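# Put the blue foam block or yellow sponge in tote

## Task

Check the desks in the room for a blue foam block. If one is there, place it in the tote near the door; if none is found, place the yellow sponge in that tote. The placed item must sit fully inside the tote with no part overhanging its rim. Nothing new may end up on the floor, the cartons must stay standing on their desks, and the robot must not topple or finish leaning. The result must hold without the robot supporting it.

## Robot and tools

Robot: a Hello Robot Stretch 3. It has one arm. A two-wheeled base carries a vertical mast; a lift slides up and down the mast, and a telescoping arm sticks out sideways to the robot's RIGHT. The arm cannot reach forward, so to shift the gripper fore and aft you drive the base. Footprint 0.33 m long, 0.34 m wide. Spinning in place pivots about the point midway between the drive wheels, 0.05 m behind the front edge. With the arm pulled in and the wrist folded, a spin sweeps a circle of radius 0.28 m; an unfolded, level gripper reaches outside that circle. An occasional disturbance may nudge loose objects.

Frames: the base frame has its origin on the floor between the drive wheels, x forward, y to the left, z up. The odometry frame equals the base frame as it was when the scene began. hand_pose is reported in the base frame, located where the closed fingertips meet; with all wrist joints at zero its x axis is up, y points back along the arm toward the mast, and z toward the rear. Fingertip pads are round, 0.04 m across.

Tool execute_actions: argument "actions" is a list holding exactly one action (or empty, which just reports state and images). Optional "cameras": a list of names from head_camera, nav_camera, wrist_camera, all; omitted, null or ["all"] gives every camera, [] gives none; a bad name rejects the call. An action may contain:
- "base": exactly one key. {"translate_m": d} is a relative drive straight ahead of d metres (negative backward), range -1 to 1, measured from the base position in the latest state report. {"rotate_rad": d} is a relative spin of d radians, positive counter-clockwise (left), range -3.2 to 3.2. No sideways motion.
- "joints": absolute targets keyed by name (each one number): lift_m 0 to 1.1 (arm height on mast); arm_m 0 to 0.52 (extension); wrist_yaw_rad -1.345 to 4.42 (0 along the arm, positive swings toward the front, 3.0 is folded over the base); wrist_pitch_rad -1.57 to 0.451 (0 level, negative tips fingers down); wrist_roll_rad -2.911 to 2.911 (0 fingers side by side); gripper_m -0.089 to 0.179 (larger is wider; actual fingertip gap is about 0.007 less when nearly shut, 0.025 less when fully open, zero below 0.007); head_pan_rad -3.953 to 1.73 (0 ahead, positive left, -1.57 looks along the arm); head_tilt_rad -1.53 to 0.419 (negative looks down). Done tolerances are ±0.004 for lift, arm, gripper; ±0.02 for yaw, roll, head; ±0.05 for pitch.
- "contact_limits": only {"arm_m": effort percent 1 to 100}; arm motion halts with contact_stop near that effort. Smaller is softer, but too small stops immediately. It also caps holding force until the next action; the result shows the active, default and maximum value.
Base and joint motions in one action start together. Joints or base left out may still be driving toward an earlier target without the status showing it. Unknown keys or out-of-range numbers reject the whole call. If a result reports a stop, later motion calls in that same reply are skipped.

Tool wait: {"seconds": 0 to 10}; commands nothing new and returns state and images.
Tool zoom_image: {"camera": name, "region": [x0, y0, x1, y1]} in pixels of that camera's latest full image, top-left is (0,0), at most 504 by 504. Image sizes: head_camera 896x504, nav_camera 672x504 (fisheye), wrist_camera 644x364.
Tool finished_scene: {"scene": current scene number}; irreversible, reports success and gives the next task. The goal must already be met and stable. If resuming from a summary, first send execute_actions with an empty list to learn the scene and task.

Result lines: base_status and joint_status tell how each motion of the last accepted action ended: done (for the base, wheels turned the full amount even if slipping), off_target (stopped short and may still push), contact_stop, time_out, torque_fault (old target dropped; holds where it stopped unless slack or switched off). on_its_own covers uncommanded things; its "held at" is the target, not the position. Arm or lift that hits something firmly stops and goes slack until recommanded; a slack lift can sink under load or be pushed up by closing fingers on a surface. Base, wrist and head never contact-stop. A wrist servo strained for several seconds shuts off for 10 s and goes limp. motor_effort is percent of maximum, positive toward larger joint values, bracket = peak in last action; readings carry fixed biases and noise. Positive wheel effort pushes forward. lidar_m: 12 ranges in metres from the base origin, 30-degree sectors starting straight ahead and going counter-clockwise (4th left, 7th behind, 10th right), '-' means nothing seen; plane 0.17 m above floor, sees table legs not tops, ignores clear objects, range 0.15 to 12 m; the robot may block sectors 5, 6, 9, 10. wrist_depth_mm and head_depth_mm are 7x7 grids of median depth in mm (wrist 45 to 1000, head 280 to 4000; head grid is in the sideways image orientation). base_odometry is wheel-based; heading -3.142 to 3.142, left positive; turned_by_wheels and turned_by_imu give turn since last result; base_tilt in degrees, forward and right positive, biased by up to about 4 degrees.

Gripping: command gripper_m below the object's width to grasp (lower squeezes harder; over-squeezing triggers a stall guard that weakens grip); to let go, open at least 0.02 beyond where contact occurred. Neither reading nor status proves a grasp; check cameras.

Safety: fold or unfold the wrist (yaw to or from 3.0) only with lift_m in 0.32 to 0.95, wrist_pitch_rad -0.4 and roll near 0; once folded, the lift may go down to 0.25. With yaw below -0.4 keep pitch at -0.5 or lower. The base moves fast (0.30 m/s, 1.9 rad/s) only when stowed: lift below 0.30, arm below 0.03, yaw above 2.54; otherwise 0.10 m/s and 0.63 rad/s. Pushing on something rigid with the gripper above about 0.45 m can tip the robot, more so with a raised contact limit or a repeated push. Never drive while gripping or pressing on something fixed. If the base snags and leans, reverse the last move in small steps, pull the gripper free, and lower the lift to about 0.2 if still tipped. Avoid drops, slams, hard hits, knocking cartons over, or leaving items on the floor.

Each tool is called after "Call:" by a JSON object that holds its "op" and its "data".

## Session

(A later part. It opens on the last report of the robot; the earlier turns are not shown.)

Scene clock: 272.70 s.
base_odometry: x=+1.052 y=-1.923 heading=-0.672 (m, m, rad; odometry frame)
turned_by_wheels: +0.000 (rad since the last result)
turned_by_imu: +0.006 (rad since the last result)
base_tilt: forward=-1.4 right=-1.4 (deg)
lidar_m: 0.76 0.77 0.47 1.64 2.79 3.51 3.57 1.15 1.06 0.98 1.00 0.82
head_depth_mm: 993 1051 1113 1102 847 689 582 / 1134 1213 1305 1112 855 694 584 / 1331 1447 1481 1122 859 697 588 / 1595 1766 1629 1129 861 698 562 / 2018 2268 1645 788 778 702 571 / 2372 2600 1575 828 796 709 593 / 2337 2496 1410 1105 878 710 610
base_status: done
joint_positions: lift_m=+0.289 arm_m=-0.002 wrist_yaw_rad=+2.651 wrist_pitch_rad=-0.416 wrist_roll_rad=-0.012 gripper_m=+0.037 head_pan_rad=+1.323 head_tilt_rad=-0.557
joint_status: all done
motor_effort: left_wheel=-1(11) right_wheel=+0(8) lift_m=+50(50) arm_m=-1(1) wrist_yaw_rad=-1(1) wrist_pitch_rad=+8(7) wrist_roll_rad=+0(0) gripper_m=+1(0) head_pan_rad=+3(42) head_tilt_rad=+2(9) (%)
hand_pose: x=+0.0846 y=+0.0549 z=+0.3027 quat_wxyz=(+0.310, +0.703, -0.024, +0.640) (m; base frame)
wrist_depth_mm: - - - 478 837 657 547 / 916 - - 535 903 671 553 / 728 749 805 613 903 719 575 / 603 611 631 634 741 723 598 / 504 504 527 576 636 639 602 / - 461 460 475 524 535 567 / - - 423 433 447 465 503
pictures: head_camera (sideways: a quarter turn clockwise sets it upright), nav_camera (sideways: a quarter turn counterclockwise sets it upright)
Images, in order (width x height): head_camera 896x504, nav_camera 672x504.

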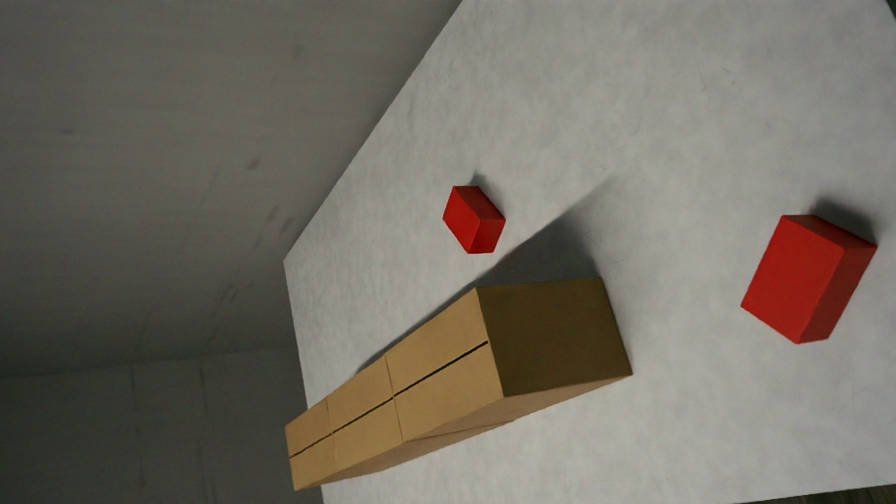

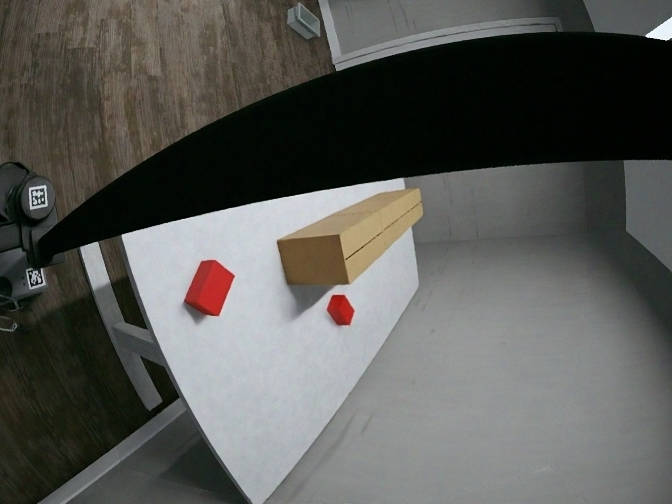

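Call:
{"op": "execute_actions", "data": {"actions": [{"base": {"translate_m": -0.58}, "joints": {"lift_m": 0.84, "wrist_yaw_rad": -0.35, "wrist_pitch_rad": -0.42, "arm_m": 0.1, "gripper_m": 0.16, "head_pan_rad": -2.3, "head_tilt_rad": -0.8}}]}}

Scene clock: 328.20 s.
base_odometry: x=+0.598 y=-1.562 heading=-0.672 (m, m, rad; odometry frame)
turned_by_wheels: +0.000 (rad since the last result)
turned_by_imu: -0.005 (rad since the last result)
base_tilt: forward=-1.6 right=-1.5 (deg)
lidar_m: 1.33 0.92 1.69 2.69 2.72 3.04 3.02 1.73 0.73 1.06 1.07 1.35
head_depth_mm: 2054 960 968 1727 1523 1324 - / 1751 886 889 829 1507 1347 - / 1632 1294 788 790 715 - - / 1480 1310 943 773 720 - 1150 / 1323 1316 1009 817 - - 1177 / 1200 1268 1014 842 - - 1180 / 1094 1187 1018 873 - - 1166
base_status: done
joint_positions: lift_m=+0.839 arm_m=+0.100 wrist_yaw_rad=-0.349 wrist_pitch_rad=-0.434 wrist_roll_rad=-0.012 gripper_m=+0.160 head_pan_rad=-2.293 head_tilt_rad=-0.790
joint_status: all done
motor_effort: left_wheel=-1(11) right_wheel=+0(8) lift_m=+51(53) arm_m=+4(3) wrist_yaw_rad=-1(3) wrist_pitch_rad=+7(8) wrist_roll_rad=+0(0) gripper_m=+0(85) head_pan_rad=-3(40) head_tilt_rad=-4(22) (%)
hand_pose: x=-0.0975 y=-0.4535 z=+0.8485 quat_wxyz=(+0.658, +0.032, -0.702, -0.270) (m; base frame)
wrist_depth_mm: 544 593 662 728 833 973 - / 595 653 716 710 791 915 - / 647 709 813 594 568 606 658 / 692 768 913 - 443 471 411 / 738 884 - - 388 392 381 / 873 989 - - 665 330 305 / 872 888 943 944 - 298 280
pictures: head_camera (sideways: a quarter turn clockwise sets it upright), nav_camera (sideways: a quarter turn counterclockwise sets it upright), wrist_camera
Images, in order (width x height): head_camera 896x504, nav_camera 672x504, wrist_camera 644x364.

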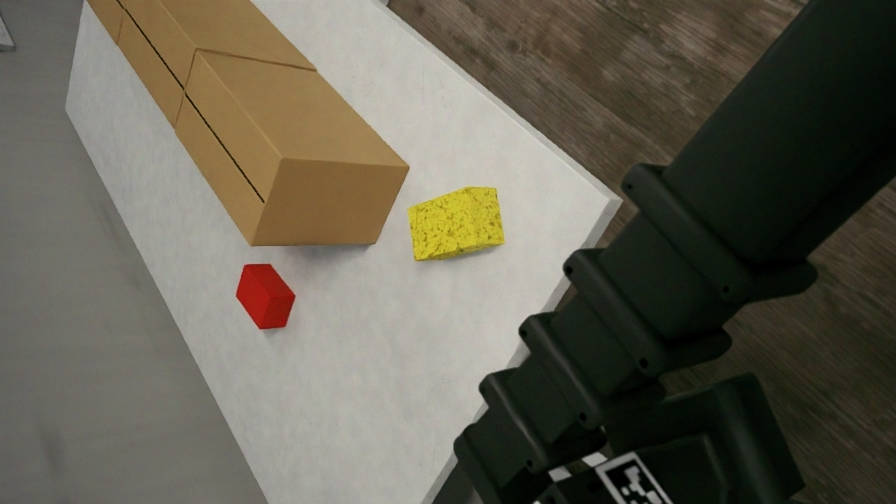

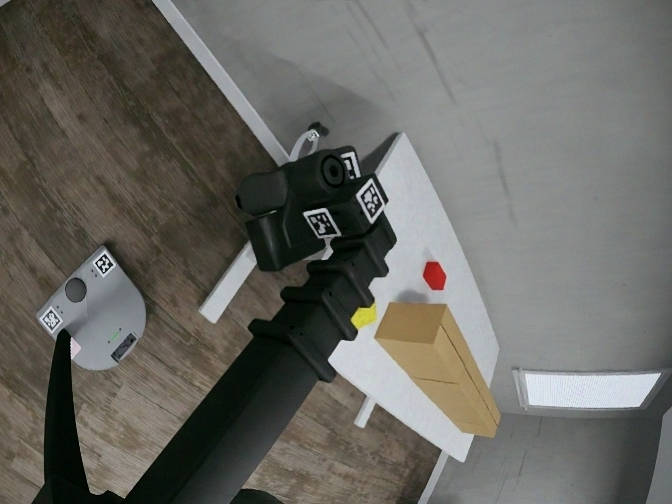

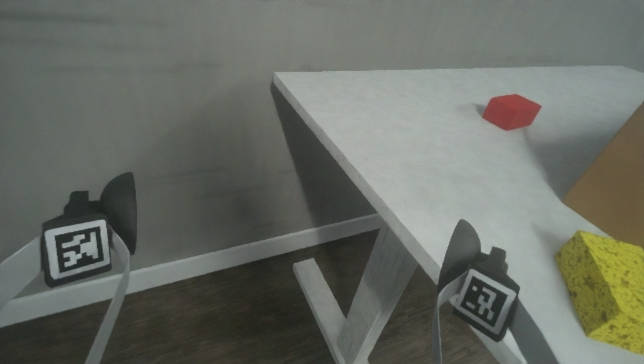

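Call:
{"op": "zoom_image", "data": {"camera": "head_camera", "region": [360, 140, 640, 300]}}

Region (360, 140, 640, 300) of head_camera's 896x504 image, scaled by 1.800, with more detail than that image has; it fills the top 288 rows of this view, and the rest is white.

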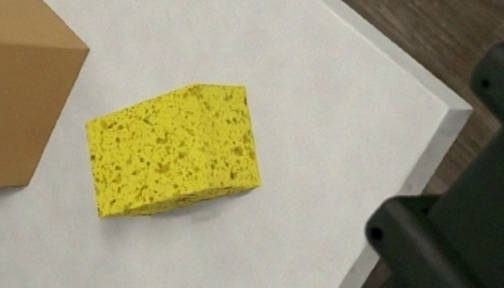

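Call:
{"op": "execute_actions", "data": {"actions": [{"base": {"rotate_rad": -0.85}, "joints": {"wrist_yaw_rad": 0.232, "wrist_pitch_rad": -0.635, "arm_m": 0.268, "head_pan_rad": -1.45, "head_tilt_rad": -0.75}}]}}

Scene clock: 362.87 s.
base_odometry: x=+0.598 y=-1.562 heading=-1.522 (m, m, rad; odometry frame)
turned_by_wheels: -0.850 (rad since the last result)
turned_by_imu: -0.842 (rad since the last result)
base_tilt: forward=-1.3 right=-1.3 (deg)
lidar_m: 1.12 1.36 0.92 0.92 2.04 2.69 2.71 3.06 1.84 1.41 0.73 1.05
head_depth_mm: 2225 1005 1042 - 1568 1346 1186 / 1875 968 810 - 1535 1362 1181 / 1674 1414 782 - 720 1361 1185 / 1482 1429 957 825 720 1356 1192 / 1322 1395 1052 851 764 1305 1191 / 1210 1295 1075 858 1488 1368 1204 / 1097 1182 1082 885 1522 1379 1203
base_status: done
joint_positions: lift_m=+0.839 arm_m=+0.268 wrist_yaw_rad=+0.231 wrist_pitch_rad=-0.646 wrist_roll_rad=-0.012 gripper_m=+0.160 head_pan_rad=-1.457 head_tilt_rad=-0.754
joint_status: all done
motor_effort: left_wheel=+2(9) right_wheel=-2(9) lift_m=+50(51) arm_m=+4(3) wrist_yaw_rad=+1(1) wrist_pitch_rad=+6(3) wrist_roll_rad=+0(0) gripper_m=+1(0) head_pan_rad=+3(40) head_tilt_rad=+1(8) (%)
hand_pose: x=+0.0220 y=-0.5977 z=+0.8047 quat_wxyz=(+0.696, +0.301, -0.636, -0.144) (m; base frame)
wrist_depth_mm: 405 430 471 243 186 194 362 / 341 359 385 270 205 271 501 / 299 310 326 304 237 369 417 / 264 276 285 296 296 333 369 / - 245 213 254 274 289 - / 207 218 184 226 241 271 - / 195 199 171 207 221 900 977
pictures: head_camera (sideways: a quarter turn clockwise sets it upright), nav_camera (sideways: a quarter turn counterclockwise sets it upright), wrist_camera
Images, in order (width x height): head_camera 896x504, nav_camera 672x504, wrist_camera 644x364.

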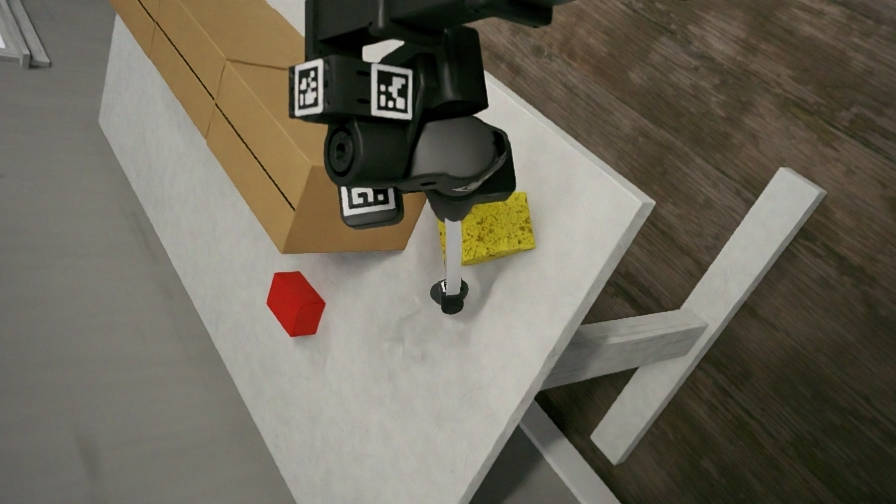

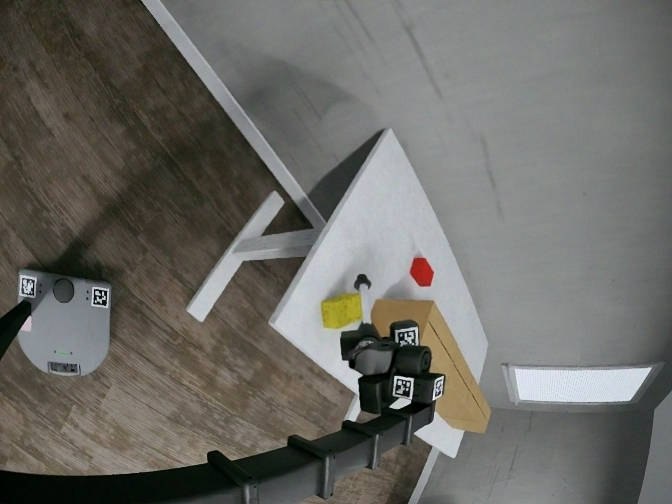

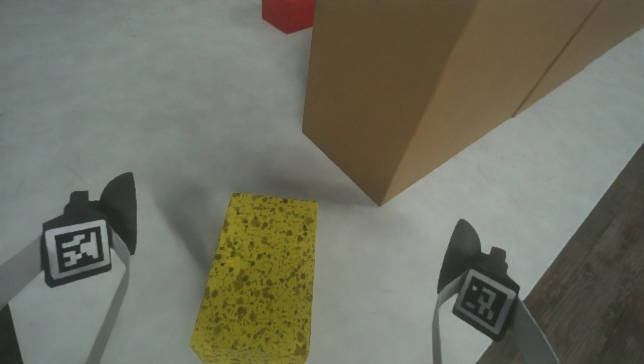

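Call:
{"op": "execute_actions", "data": {"actions": [{"joints": {"wrist_yaw_rad": 0.30, "lift_m": 0.78, "gripper_m": 0.135}}], "cameras": ["wrist_camera"]}}

Scene clock: 381.80 s.
base_odometry: x=+0.598 y=-1.562 heading=-1.522 (m, m, rad; odometry frame)
turned_by_wheels: +0.000 (rad since the last result)
turned_by_imu: +0.000 (rad since the last result)
base_tilt: forward=-1.3 right=-1.3 (deg)
lidar_m: 1.12 1.36 0.92 0.92 2.03 2.70 2.72 3.07 1.84 1.40 0.73 1.06
head_depth_mm: 2217 1006 1009 - 1541 1358 1183 / 1873 965 870 - 1532 1357 1182 / 1678 1424 785 - 702 1356 1190 / 1480 1425 962 857 723 1357 1188 / 1328 1392 1049 855 765 1307 1196 / 1198 1297 1081 858 1486 1369 1198 / 1098 1187 1081 886 1526 1378 1198
base_status: not commanded
joint_positions: lift_m=+0.781 arm_m=+0.268 wrist_yaw_rad=+0.298 wrist_pitch_rad=-0.647 wrist_roll_rad=-0.012 gripper_m=+0.135 head_pan_rad=-1.457 head_tilt_rad=-0.754
joint_status: all done
motor_effort: left_wheel=+2(2) right_wheel=-3(3) lift_m=+23(47) arm_m=+4(3) wrist_yaw_rad=+2(4) wrist_pitch_rad=+6(6) wrist_roll_rad=+0(0) gripper_m=+0(79) head_pan_rad=+3(3) head_tilt_rad=+2(1) (%)
hand_pose: x=+0.0343 y=-0.5942 z=+0.7456 quat_wxyz=(+0.700, +0.323, -0.625, -0.121) (m; base frame)
wrist_depth_mm: 303 320 341 351 197 166 242 / 256 270 284 286 214 202 351 / 221 231 243 257 235 274 309 / 195 205 197 165 232 242 263 / 177 - 142 145 205 216 225 / 155 160 125 129 179 193 204 / 144 148 147 145 164 168 903
pictures: wrist_camera
Images, in order (width x height): wrist_camera 644x364.

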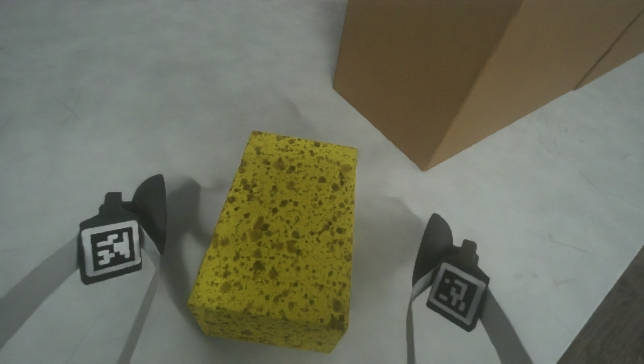

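Call:
{"op": "execute_actions", "data": {"actions": [{"joints": {"gripper_m": 0.04}}], "cameras": ["wrist_camera"]}}

Scene clock: 384.73 s.
base_odometry: x=+0.598 y=-1.562 heading=-1.522 (m, m, rad; odometry frame)
turned_by_wheels: +0.000 (rad since the last result)
turned_by_imu: +0.000 (rad since the last result)
base_tilt: forward=-1.4 right=-1.2 (deg)
lidar_m: 1.12 1.36 0.92 0.92 2.04 2.69 2.72 3.04 1.84 1.41 0.73 1.06
head_depth_mm: 2232 1000 1010 - 1535 1354 1178 / 1876 962 867 - 1547 1350 1182 / 1677 1419 786 - 704 1354 1188 / 1482 1429 960 850 722 1370 1192 / 1325 1388 1053 854 762 1313 1195 / 1202 1304 1077 853 1484 1367 1201 / 1101 1181 1084 891 1517 1381 1207
base_status: not commanded
joint_positions: lift_m=+0.781 arm_m=+0.268 wrist_yaw_rad=+0.299 wrist_pitch_rad=-0.647 wrist_roll_rad=-0.012 gripper_m=+0.040 head_pan_rad=-1.457 head_tilt_rad=-0.754
joint_status: all done
motor_effort: left_wheel=+2(2) right_wheel=-3(3) lift_m=+24(24) arm_m=+3(3) wrist_yaw_rad=+1(1) wrist_pitch_rad=+6(6) wrist_roll_rad=+0(0) gripper_m=-9(84) head_pan_rad=+3(3) head_tilt_rad=+1(3) (%)
hand_pose: x=+0.0343 y=-0.5942 z=+0.7455 quat_wxyz=(+0.700, +0.323, -0.625, -0.121) (m; base frame)
wrist_depth_mm: 300 318 342 354 199 166 241 / 255 265 282 288 214 200 352 / 221 231 243 258 235 273 308 / 196 203 202 162 235 246 258 / 175 181 138 143 208 215 226 / 159 160 126 128 184 189 204 / - 147 147 135 163 169 863
pictures: wrist_camera
Images, in order (width x height): wrist_camera 644x364.

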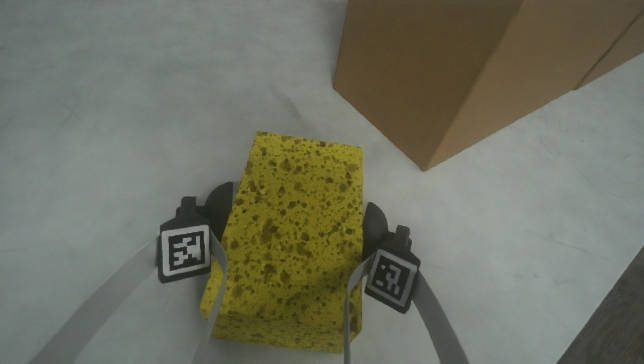

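Call:
{"op": "execute_actions", "data": {"actions": [{"base": {"rotate_rad": -0.25}, "joints": {"lift_m": 0.795, "wrist_pitch_rad": -0.39, "wrist_yaw_rad": 1.6, "arm_m": 0.14, "gripper_m": 0.03, "head_pan_rad": -1.0, "head_tilt_rad": -0.9}}]}}

Scene clock: 434.53 s.
base_odometry: x=+0.598 y=-1.562 heading=-1.772 (m, m, rad; odometry frame)
turned_by_wheels: -0.250 (rad since the last result)
turned_by_imu: -0.248 (rad since the last result)
base_tilt: forward=-1.4 right=-1.4 (deg)
lidar_m: 1.06 1.29 1.33 0.92 1.62 2.69 2.70 3.15 2.99 1.80 0.73 1.06
head_depth_mm: 1360 731 804 765 1502 1258 1133 / 1362 791 826 750 - 1260 1132 / 1310 1009 865 734 1424 1260 1139 / 1229 1067 873 775 537 1275 1144 / 1150 1069 877 1620 966 1283 1141 / 1074 1076 952 1567 1460 1280 1145 / 999 1059 1253 1431 1460 1280 1147
base_status: done
joint_positions: lift_m=+0.794 arm_m=+0.140 wrist_yaw_rad=+1.599 wrist_pitch_rad=-0.412 wrist_roll_rad=-0.012 gripper_m=+0.031 head_pan_rad=-1.007 head_tilt_rad=-0.889
joint_status: all done
motor_effort: left_wheel=+3(10) right_wheel=-3(10) lift_m=+51(54) arm_m=-4(4) wrist_yaw_rad=+1(3) wrist_pitch_rad=+10(11) wrist_roll_rad=+0(0) gripper_m=-11(55) head_pan_rad=+3(35) head_tilt_rad=-5(17) (%)
hand_pose: x=+0.2037 y=-0.2792 z=+0.8085 quat_wxyz=(+0.589, +0.595, -0.375, +0.399) (m; base frame)
wrist_depth_mm: - - 969 856 784 713 646 / - - - 941 825 741 679 / - - - - 890 581 618 / - - - 162 994 425 443 / - - 137 143 - 337 354 / 950 955 125 127 - 281 282 / 836 873 852 134 977 239 242
pictures: head_camera (sideways: a quarter turn clockwise sets it upright), nav_camera (sideways: a quarter turn counterclockwise sets it upright), wrist_camera
Images, in order (width x height): head_camera 896x504, nav_camera 672x504, wrist_camera 644x364.

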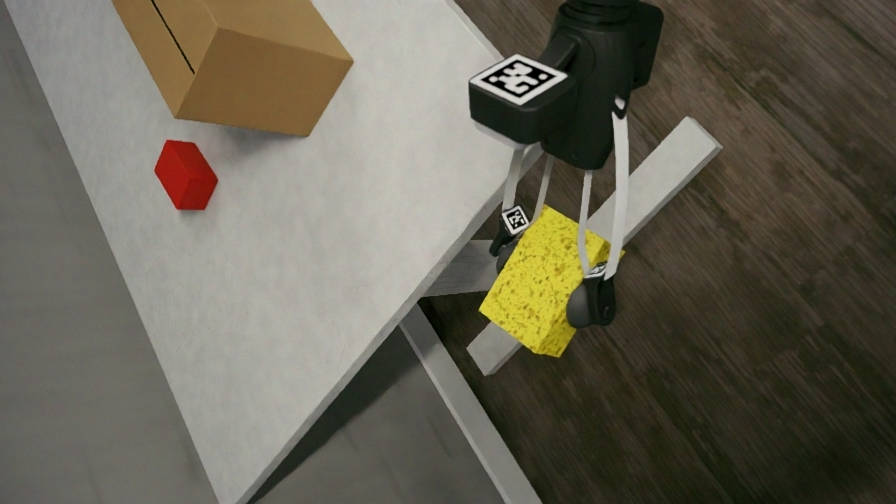

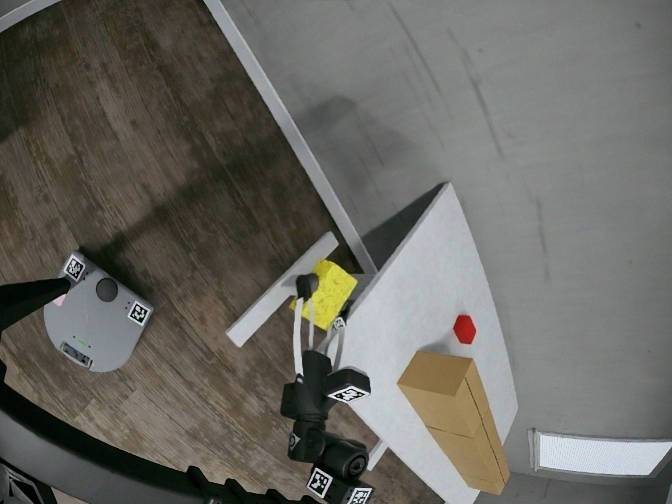

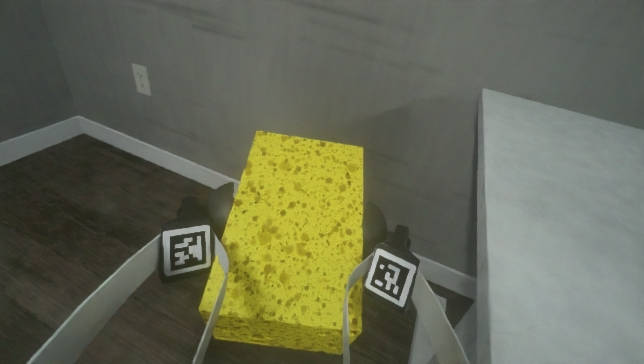

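Call:
{"op": "execute_actions", "data": {"actions": [{"base": {"translate_m": -0.42}, "joints": {"lift_m": 0.29, "wrist_yaw_rad": 2.6, "arm_m": 0.018, "head_pan_rad": -3.12, "head_tilt_rad": -0.6}}]}}

Scene clock: 442.30 s.
base_odometry: x=+0.682 y=-1.151 heading=-1.772 (m, m, rad; odometry frame)
turned_by_wheels: +0.000 (rad since the last result)
turned_by_imu: -0.004 (rad since the last result)
base_tilt: forward=-1.3 right=-1.3 (deg)
lidar_m: 1.46 1.64 1.01 1.48 1.79 2.30 2.30 2.75 2.78 1.84 1.61 1.02
head_depth_mm: 1905 2085 2283 2252 1807 1473 1270 / 1963 2144 2360 2293 1796 1499 1265 / 2042 2216 2450 2215 1804 1496 1273 / 2077 2307 2539 2214 1823 1507 1274 / 2149 2336 2545 2350 1836 1508 1288 / 2091 2337 2640 2347 1864 1519 1290 / 2225 2457 2709 2362 1850 1523 1297
base_status: done
joint_positions: lift_m=+0.291 arm_m=+0.018 wrist_yaw_rad=+2.599 wrist_pitch_rad=-0.411 wrist_roll_rad=-0.012 gripper_m=+0.031 head_pan_rad=-3.113 head_tilt_rad=-0.606
joint_status: all done
motor_effort: left_wheel=+3(4) right_wheel=-3(9) lift_m=+24(49) arm_m=-4(3) wrist_yaw_rad=+1(1) wrist_pitch_rad=+10(10) wrist_roll_rad=+0(0) gripper_m=-11(11) head_pan_rad=-4(42) head_tilt_rad=+2(20) (%)
hand_pose: x=+0.0952 y=+0.0296 z=+0.3049 quat_wxyz=(+0.325, +0.702, -0.045, +0.633) (m; base frame)
wrist_depth_mm: - - - - - - - / 902 - - - - - - / 725 779 813 899 - - - / 589 627 635 162 765 838 910 / 514 532 137 143 654 646 700 / - - 124 127 536 551 583 / - - 144 134 447 475 493
pictures: head_camera (sideways: a quarter turn clockwise sets it upright), nav_camera (sideways: a quarter turn counterclockwise sets it upright), wrist_camera
Images, in order (width x height): head_camera 896x504, nav_camera 672x504, wrist_camera 644x364.

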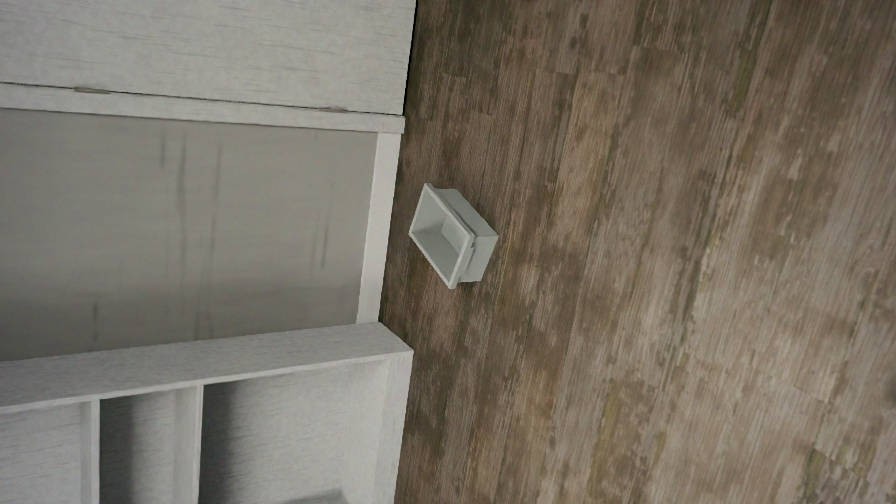

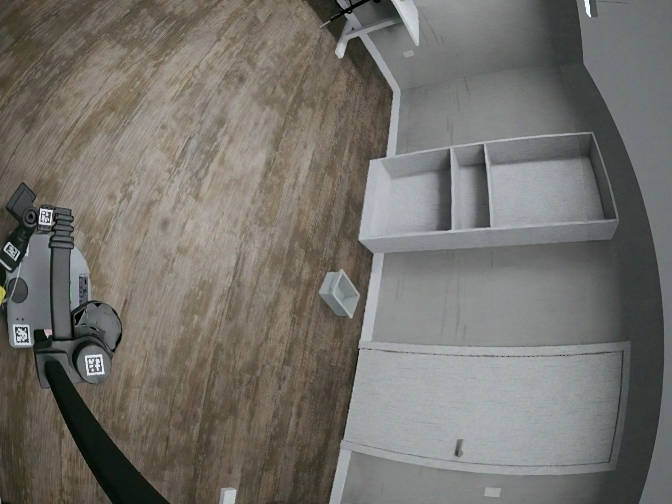

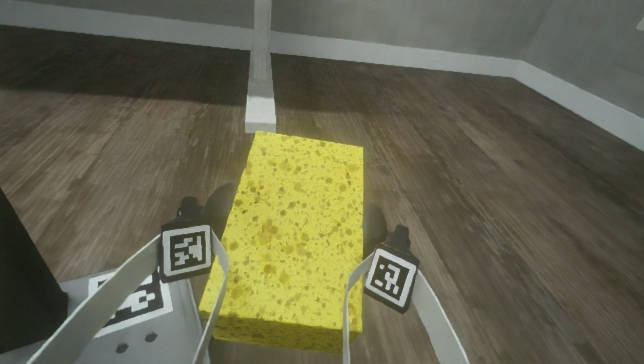

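Call:
{"op": "execute_actions", "data": {"actions": [{"base": {"translate_m": -1.0}, "joints": {"head_pan_rad": -3.15, "head_tilt_rad": -0.95}}], "cameras": ["head_camera", "nav_camera"]}}

Scene clock: 468.93 s.
base_odometry: x=+0.882 y=-0.171 heading=-1.772 (m, m, rad; odometry frame)
turned_by_wheels: +0.000 (rad since the last result)
turned_by_imu: -0.008 (rad since the last result)
base_tilt: forward=-1.2 right=-1.3 (deg)
lidar_m: 2.41 1.68 1.80 1.37 1.51 1.34 1.38 1.33 2.30 2.40 2.29 1.92
head_depth_mm: 1212 1371 1610 1589 1405 1249 1138 / 1254 1445 1686 1598 1407 1245 - / 1287 1489 1735 1569 1396 1265 - / 1322 1531 1779 1560 1380 1249 - / 1364 1589 1803 1600 1410 1254 1159 / 1402 1616 1786 1618 1416 1251 1152 / 1307 1429 1734 1616 1414 1256 1135
base_status: done
joint_positions: lift_m=+0.290 arm_m=+0.018 wrist_yaw_rad=+2.599 wrist_pitch_rad=-0.410 wrist_roll_rad=-0.012 gripper_m=+0.031 head_pan_rad=-3.143 head_tilt_rad=-0.939
joint_status: all done
motor_effort: left_wheel=+3(9) right_wheel=-3(11) lift_m=+24(24) arm_m=-4(5) wrist_yaw_rad=+1(1) wrist_pitch_rad=+10(10) wrist_roll_rad=+0(0) gripper_m=-11(11) head_pan_rad=-4(9) head_tilt_rad=-5(26) (%)
hand_pose: x=+0.0951 y=+0.0296 z=+0.3049 quat_wxyz=(+0.325, +0.702, -0.045, +0.633) (m; base frame)
wrist_depth_mm: - - - - - - - / 928 - - - - - - / 722 774 820 962 - - - / 589 632 602 161 780 832 878 / 507 524 138 143 632 664 696 / - - 124 128 539 565 587 / - - 145 134 452 462 494
pictures: head_camera (sideways: a quarter turn clockwise sets it upright), nav_camera (sideways: a quarter turn counterclockwise sets it upright)
Images, in order (width x height): head_camera 896x504, nav_camera 672x504.

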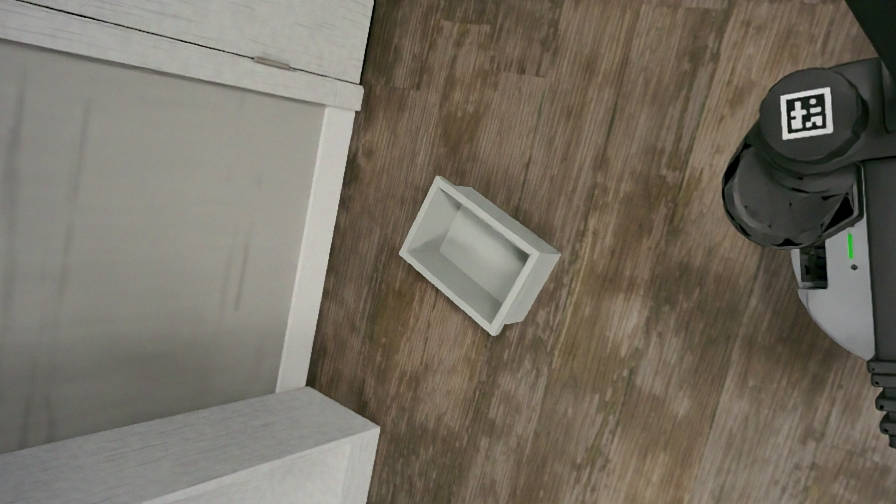

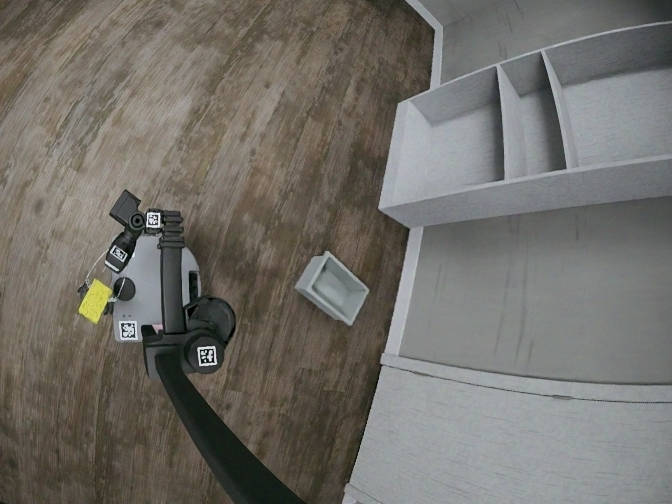

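Call:
{"op": "zoom_image", "data": {"camera": "head_camera", "region": [380, 160, 580, 350]}}

Region (380, 160, 580, 350) of head_camera's 896x504 image, scaled by 2.520, with more detail than that image has; it fills the top 479 rows of this view, and the rest is white.

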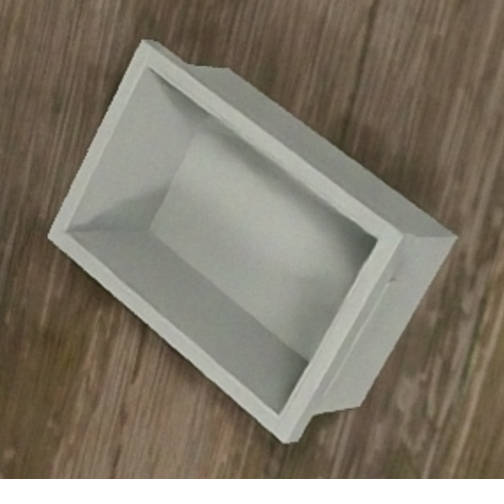

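Call:
{"op": "execute_actions", "data": {"actions": [{"base": {"translate_m": -0.35}, "joints": {"head_tilt_rad": -1.1, "arm_m": 0.024, "lift_m": 0.294, "wrist_yaw_rad": 2.575}}], "cameras": ["head_camera", "nav_camera"]}}

Scene clock: 499.13 s.
base_odometry: x=+0.952 y=+0.172 heading=-1.772 (m, m, rad; odometry frame)
turned_by_wheels: +0.000 (rad since the last result)
turned_by_imu: -0.003 (rad since the last result)
base_tilt: forward=-1.4 right=-1.4 (deg)
lidar_m: 2.74 1.98 1.47 1.88 1.14 1.02 1.04 1.00 2.37 2.50 2.53 2.25
head_depth_mm: 996 1156 1400 1440 1314 1222 1088 / 1025 1210 1468 1442 1309 - 1083 / 1051 1249 1516 1448 1313 - - / 1082 1286 1525 1395 1308 - - / 1115 1332 1553 1449 1298 1237 - / 1149 1392 1579 1450 1317 1223 - / 1142 1272 1445 1449 1310 1210 1124
base_status: done
joint_positions: lift_m=+0.293 arm_m=+0.024 wrist_yaw_rad=+2.576 wrist_pitch_rad=-0.410 wrist_roll_rad=-0.012 gripper_m=+0.031 head_pan_rad=-3.143 head_tilt_rad=-1.087
joint_status: all done
motor_effort: left_wheel=+3(9) right_wheel=-3(11) lift_m=+51(53) arm_m=+4(5) wrist_yaw_rad=-1(3) wrist_pitch_rad=+10(10) wrist_roll_rad=+0(0) gripper_m=-11(11) head_pan_rad=-4(4) head_tilt_rad=-5(18) (%)
hand_pose: x=+0.0995 y=+0.0216 z=+0.3079 quat_wxyz=(+0.332, +0.701, -0.053, +0.629) (m; base frame)
wrist_depth_mm: - - - - - - - / 911 - - - - - - / 718 773 821 903 - - - / 586 627 624 161 765 835 913 / 504 528 137 142 650 661 702 / - - 125 127 540 546 586 / - - 144 133 451 479 499
pictures: head_camera (sideways: a quarter turn clockwise sets it upright), nav_camera (sideways: a quarter turn counterclockwise sets it upright)
Images, in order (width x height): head_camera 896x504, nav_camera 672x504.

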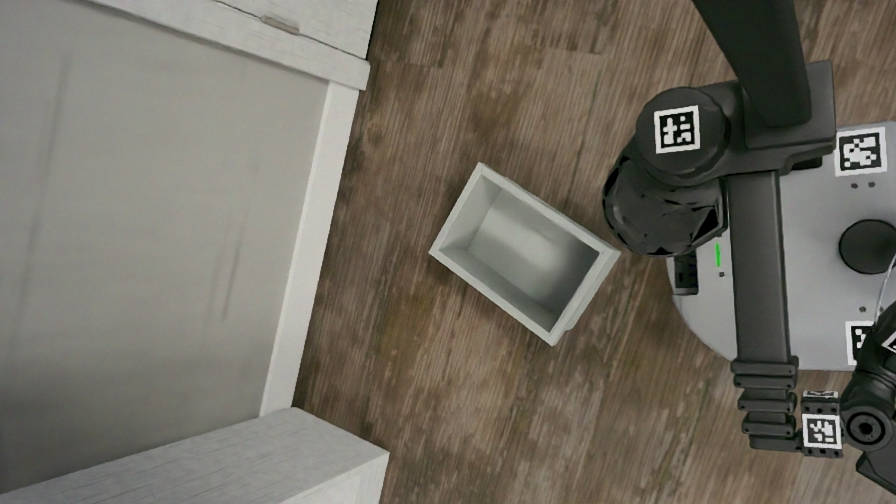

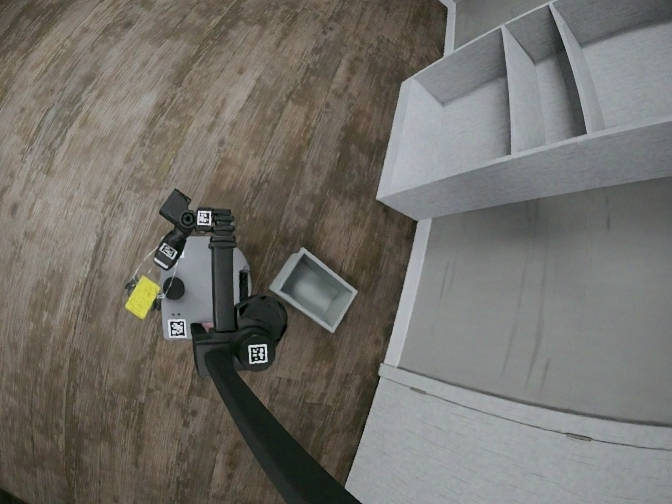

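Call:
{"op": "zoom_image", "data": {"camera": "head_camera", "region": [640, 110, 896, 400]}}

Call:
{"op": "zoom_image", "data": {"camera": "head_camera", "region": [415, 150, 635, 360]}}

Region (640, 110, 896, 400) of head_camera's 896x504 image, scaled by 1.738, with more detail than that image has; it fills the left 445 columns of this view, and the rest is white.

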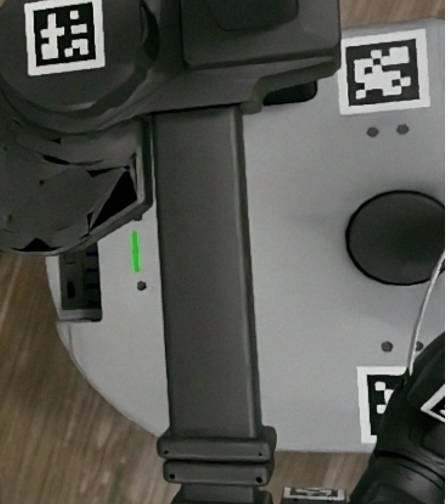

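Region (415, 150, 635, 360) of head_camera's 896x504 image, scaled by 2.291, with more detail than that image has; it fills the top 481 rows of this view, and the rest is white.

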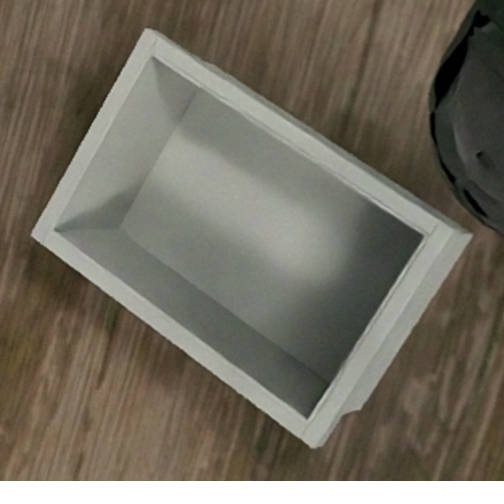

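Call:
{"op": "execute_actions", "data": {"actions": [{"base": {"rotate_rad": -1.705}, "joints": {"lift_m": 0.315, "arm_m": 0.36, "wrist_yaw_rad": 1.05, "wrist_pitch_rad": -1.19, "head_pan_rad": -1.45, "head_tilt_rad": -1.1}}]}}

Scene clock: 535.23 s.
base_odometry: x=+0.952 y=+0.172 heading=+2.807 (m, m, rad; odometry frame)
turned_by_wheels: -1.705 (rad since the last result)
turned_by_imu: -1.688 (rad since the last result)
base_tilt: forward=-1.3 right=-1.4 (deg)
lidar_m: 2.42 2.75 2.53 2.25 1.98 1.47 1.47 1.24 1.01 0.53 1.00 1.62
head_depth_mm: 986 1155 1398 1440 1313 1203 1119 / 1019 1200 1467 1457 1312 1213 - / 1044 1242 1509 1403 1301 1217 - / 1068 1277 1535 1467 1301 1217 - / 1097 1322 1561 1452 1292 1207 1109 / 1140 1368 1581 1454 1321 1207 1114 / 1145 1283 1430 1445 1317 1202 1113
base_status: done
joint_positions: lift_m=+0.314 arm_m=+0.360 wrist_yaw_rad=+1.050 wrist_pitch_rad=-1.194 wrist_roll_rad=-0.012 gripper_m=+0.031 head_pan_rad=-1.457 head_tilt_rad=-1.087
joint_status: all done
motor_effort: left_wheel=+2(13) right_wheel=-2(10) lift_m=+50(52) arm_m=+3(4) wrist_yaw_rad=+1(3) wrist_pitch_rad=+2(9) wrist_roll_rad=+0(0) gripper_m=-11(11) head_pan_rad=+3(42) head_tilt_rad=-7(4) (%)
hand_pose: x=+0.0408 y=-0.5406 z=+0.2061 quat_wxyz=(+0.707, +0.637, -0.302, -0.048) (m; base frame)
wrist_depth_mm: 384 395 393 408 410 420 440 / 373 380 392 398 405 408 425 / 366 291 298 269 292 405 415 / 357 278 367 161 357 397 403 / 349 261 138 143 302 387 396 / 341 268 125 127 267 381 388 / 336 241 236 134 248 370 373
pictures: head_camera (sideways: a quarter turn clockwise sets it upright), nav_camera (sideways: a quarter turn counterclockwise sets it upright), wrist_camera
Images, in order (width x height): head_camera 896x504, nav_camera 672x504, wrist_camera 644x364.

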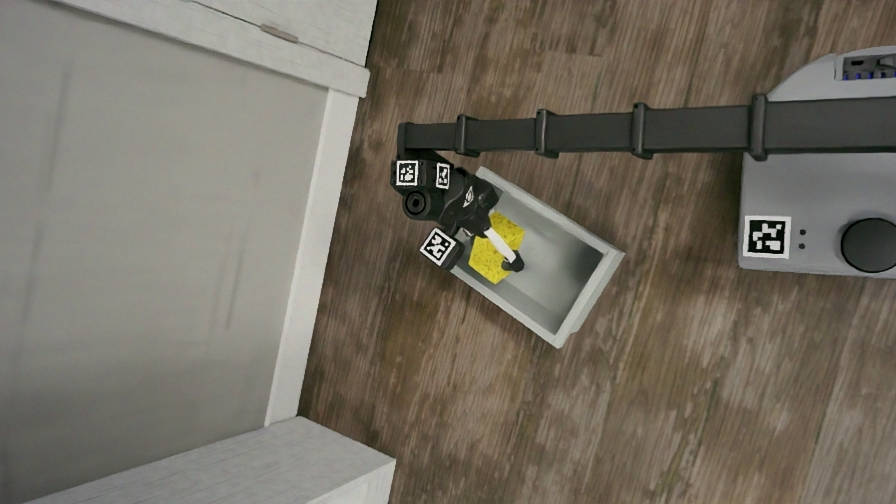

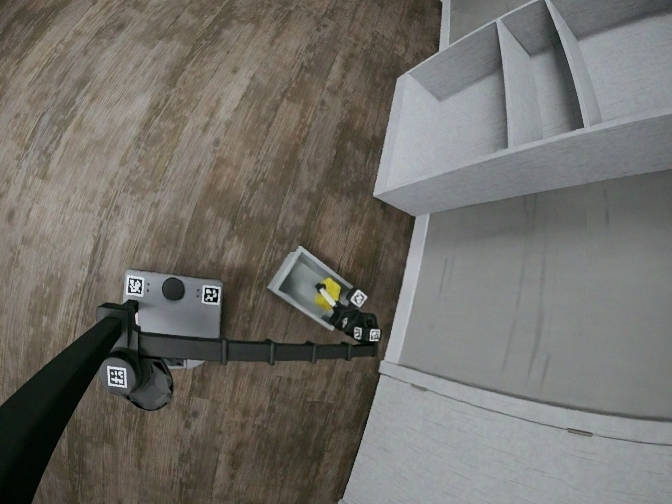

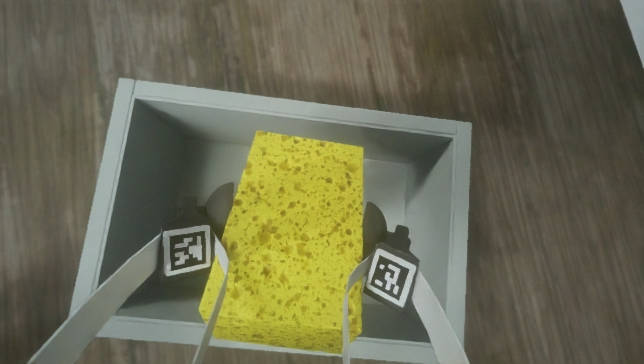

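Call:
{"op": "execute_actions", "data": {"actions": [{"joints": {"lift_m": 0.157, "arm_m": 0.352, "wrist_pitch_rad": -1.135}}], "cameras": ["wrist_camera", "head_camera"]}}

Scene clock: 551.53 s.
base_odometry: x=+0.952 y=+0.172 heading=+2.807 (m, m, rad; odometry frame)
turned_by_wheels: +0.000 (rad since the last result)
turned_by_imu: +0.000 (rad since the last result)
base_tilt: forward=-1.4 right=-1.4 (deg)
lidar_m: 2.42 2.75 2.53 2.25 1.99 1.47 1.47 1.24 1.02 1.04 1.00 1.63
head_depth_mm: 987 1154 1396 1451 1303 1200 1124 / 1014 1202 1460 1443 1314 1199 - / 1047 1247 1504 1469 1313 1218 - / 1071 1287 1529 1464 1293 1213 - / 1102 1322 1549 1445 1301 1202 1116 / 1132 1374 1569 1434 1316 1205 1110 / 1147 1291 1436 1446 1318 1209 1114
base_status: not commanded
joint_positions: lift_m=+0.158 arm_m=+0.352 wrist_yaw_rad=+1.050 wrist_pitch_rad=-1.144 wrist_roll_rad=-0.012 gripper_m=+0.031 head_pan_rad=-1.457 head_tilt_rad=-1.087
joint_status: all done
motor_effort: left_wheel=+2(2) right_wheel=-2(2) lift_m=+24(48) arm_m=-4(8) wrist_yaw_rad=+0(0) wrist_pitch_rad=+4(7) wrist_roll_rad=+0(0) gripper_m=-12(11) head_pan_rad=+3(4) head_tilt_rad=-5(6) (%)
hand_pose: x=+0.0515 y=-0.5394 z=+0.0530 quat_wxyz=(+0.708, +0.629, -0.318, -0.030) (m; base frame)
wrist_depth_mm: 148 142 136 130 125 123 125 / 173 194 182 171 163 154 138 / 180 221 224 219 228 196 143 / 184 212 215 160 228 205 140 / 188 207 137 143 223 199 138 / 191 199 125 127 216 193 135 / - 196 195 134 207 187 132
pictures: head_camera (sideways: a quarter turn clockwise sets it upright), wrist_camera
Images, in order (width x height): head_camera 896x504, wrist_camera 644x364.

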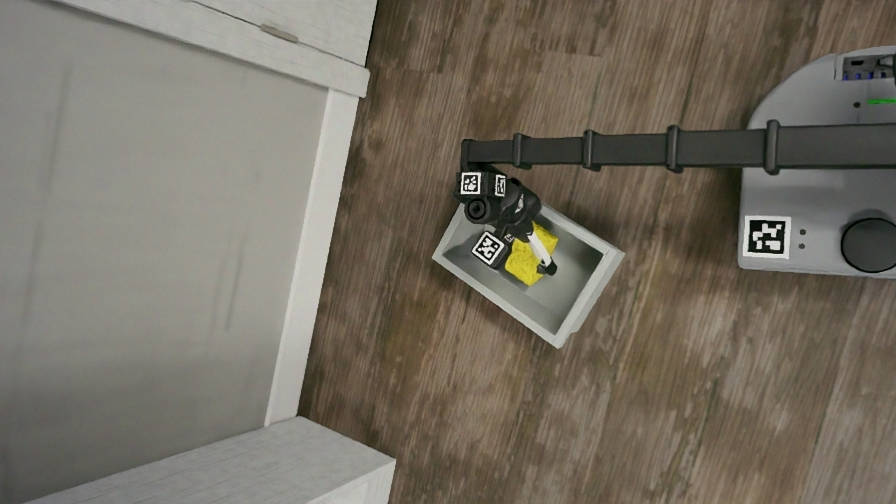

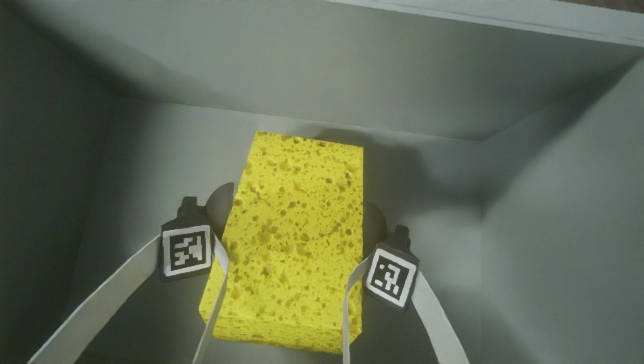

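Call:
{"op": "execute_actions", "data": {"actions": [{"joints": {"lift_m": 0.143, "gripper_m": 0.125}}], "cameras": ["wrist_camera"]}}

Scene clock: 558.07 s.
base_odometry: x=+0.952 y=+0.172 heading=+2.807 (m, m, rad; odometry frame)
turned_by_wheels: +0.000 (rad since the last result)
turned_by_imu: +0.000 (rad since the last result)
base_tilt: forward=-1.3 right=-1.3 (deg)
lidar_m: 2.41 2.75 2.53 2.25 1.98 1.47 1.47 1.24 1.02 1.04 1.00 1.62
head_depth_mm: 986 1152 1397 1441 1307 1202 1113 / 1019 1203 1462 1437 1311 1200 - / 1043 1237 1517 1466 1290 1217 - / 1069 1275 1542 1462 1297 1221 - / 1104 1325 1564 1449 1295 1201 1114 / 1131 1368 1584 1442 1310 1208 1112 / 1149 1286 1437 1446 1315 1205 1115
base_status: not commanded
joint_positions: lift_m=+0.144 arm_m=+0.352 wrist_yaw_rad=+1.050 wrist_pitch_rad=-1.144 wrist_roll_rad=-0.012 gripper_m=+0.125 head_pan_rad=-1.457 head_tilt_rad=-1.087
joint_status: all done
motor_effort: left_wheel=+2(2) right_wheel=-2(2) lift_m=+23(25) arm_m=-4(4) wrist_yaw_rad=+0(0) wrist_pitch_rad=+4(4) wrist_roll_rad=+0(0) gripper_m=+1(81) head_pan_rad=+3(4) head_tilt_rad=-6(5) (%)
hand_pose: x=+0.0516 y=-0.5394 z=+0.0390 quat_wxyz=(+0.708, +0.629, -0.318, -0.030) (m; base frame)
wrist_depth_mm: 148 142 136 130 125 120 115 / 174 192 180 170 162 153 138 / 179 206 209 214 217 196 143 / 185 199 202 164 213 204 141 / 184 - 196 158 208 197 137 / - 188 153 153 200 183 134 / 179 183 186 188 195 177 132
pictures: wrist_camera
Images, in order (width x height): wrist_camera 644x364.

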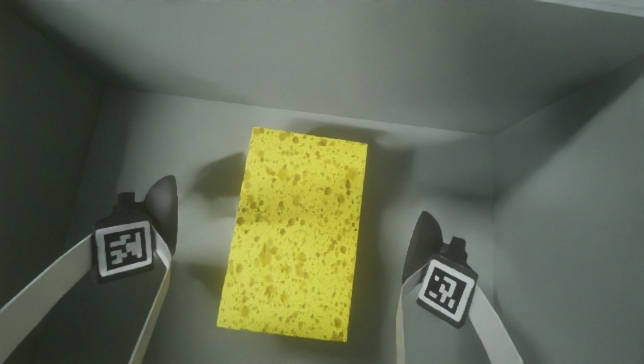

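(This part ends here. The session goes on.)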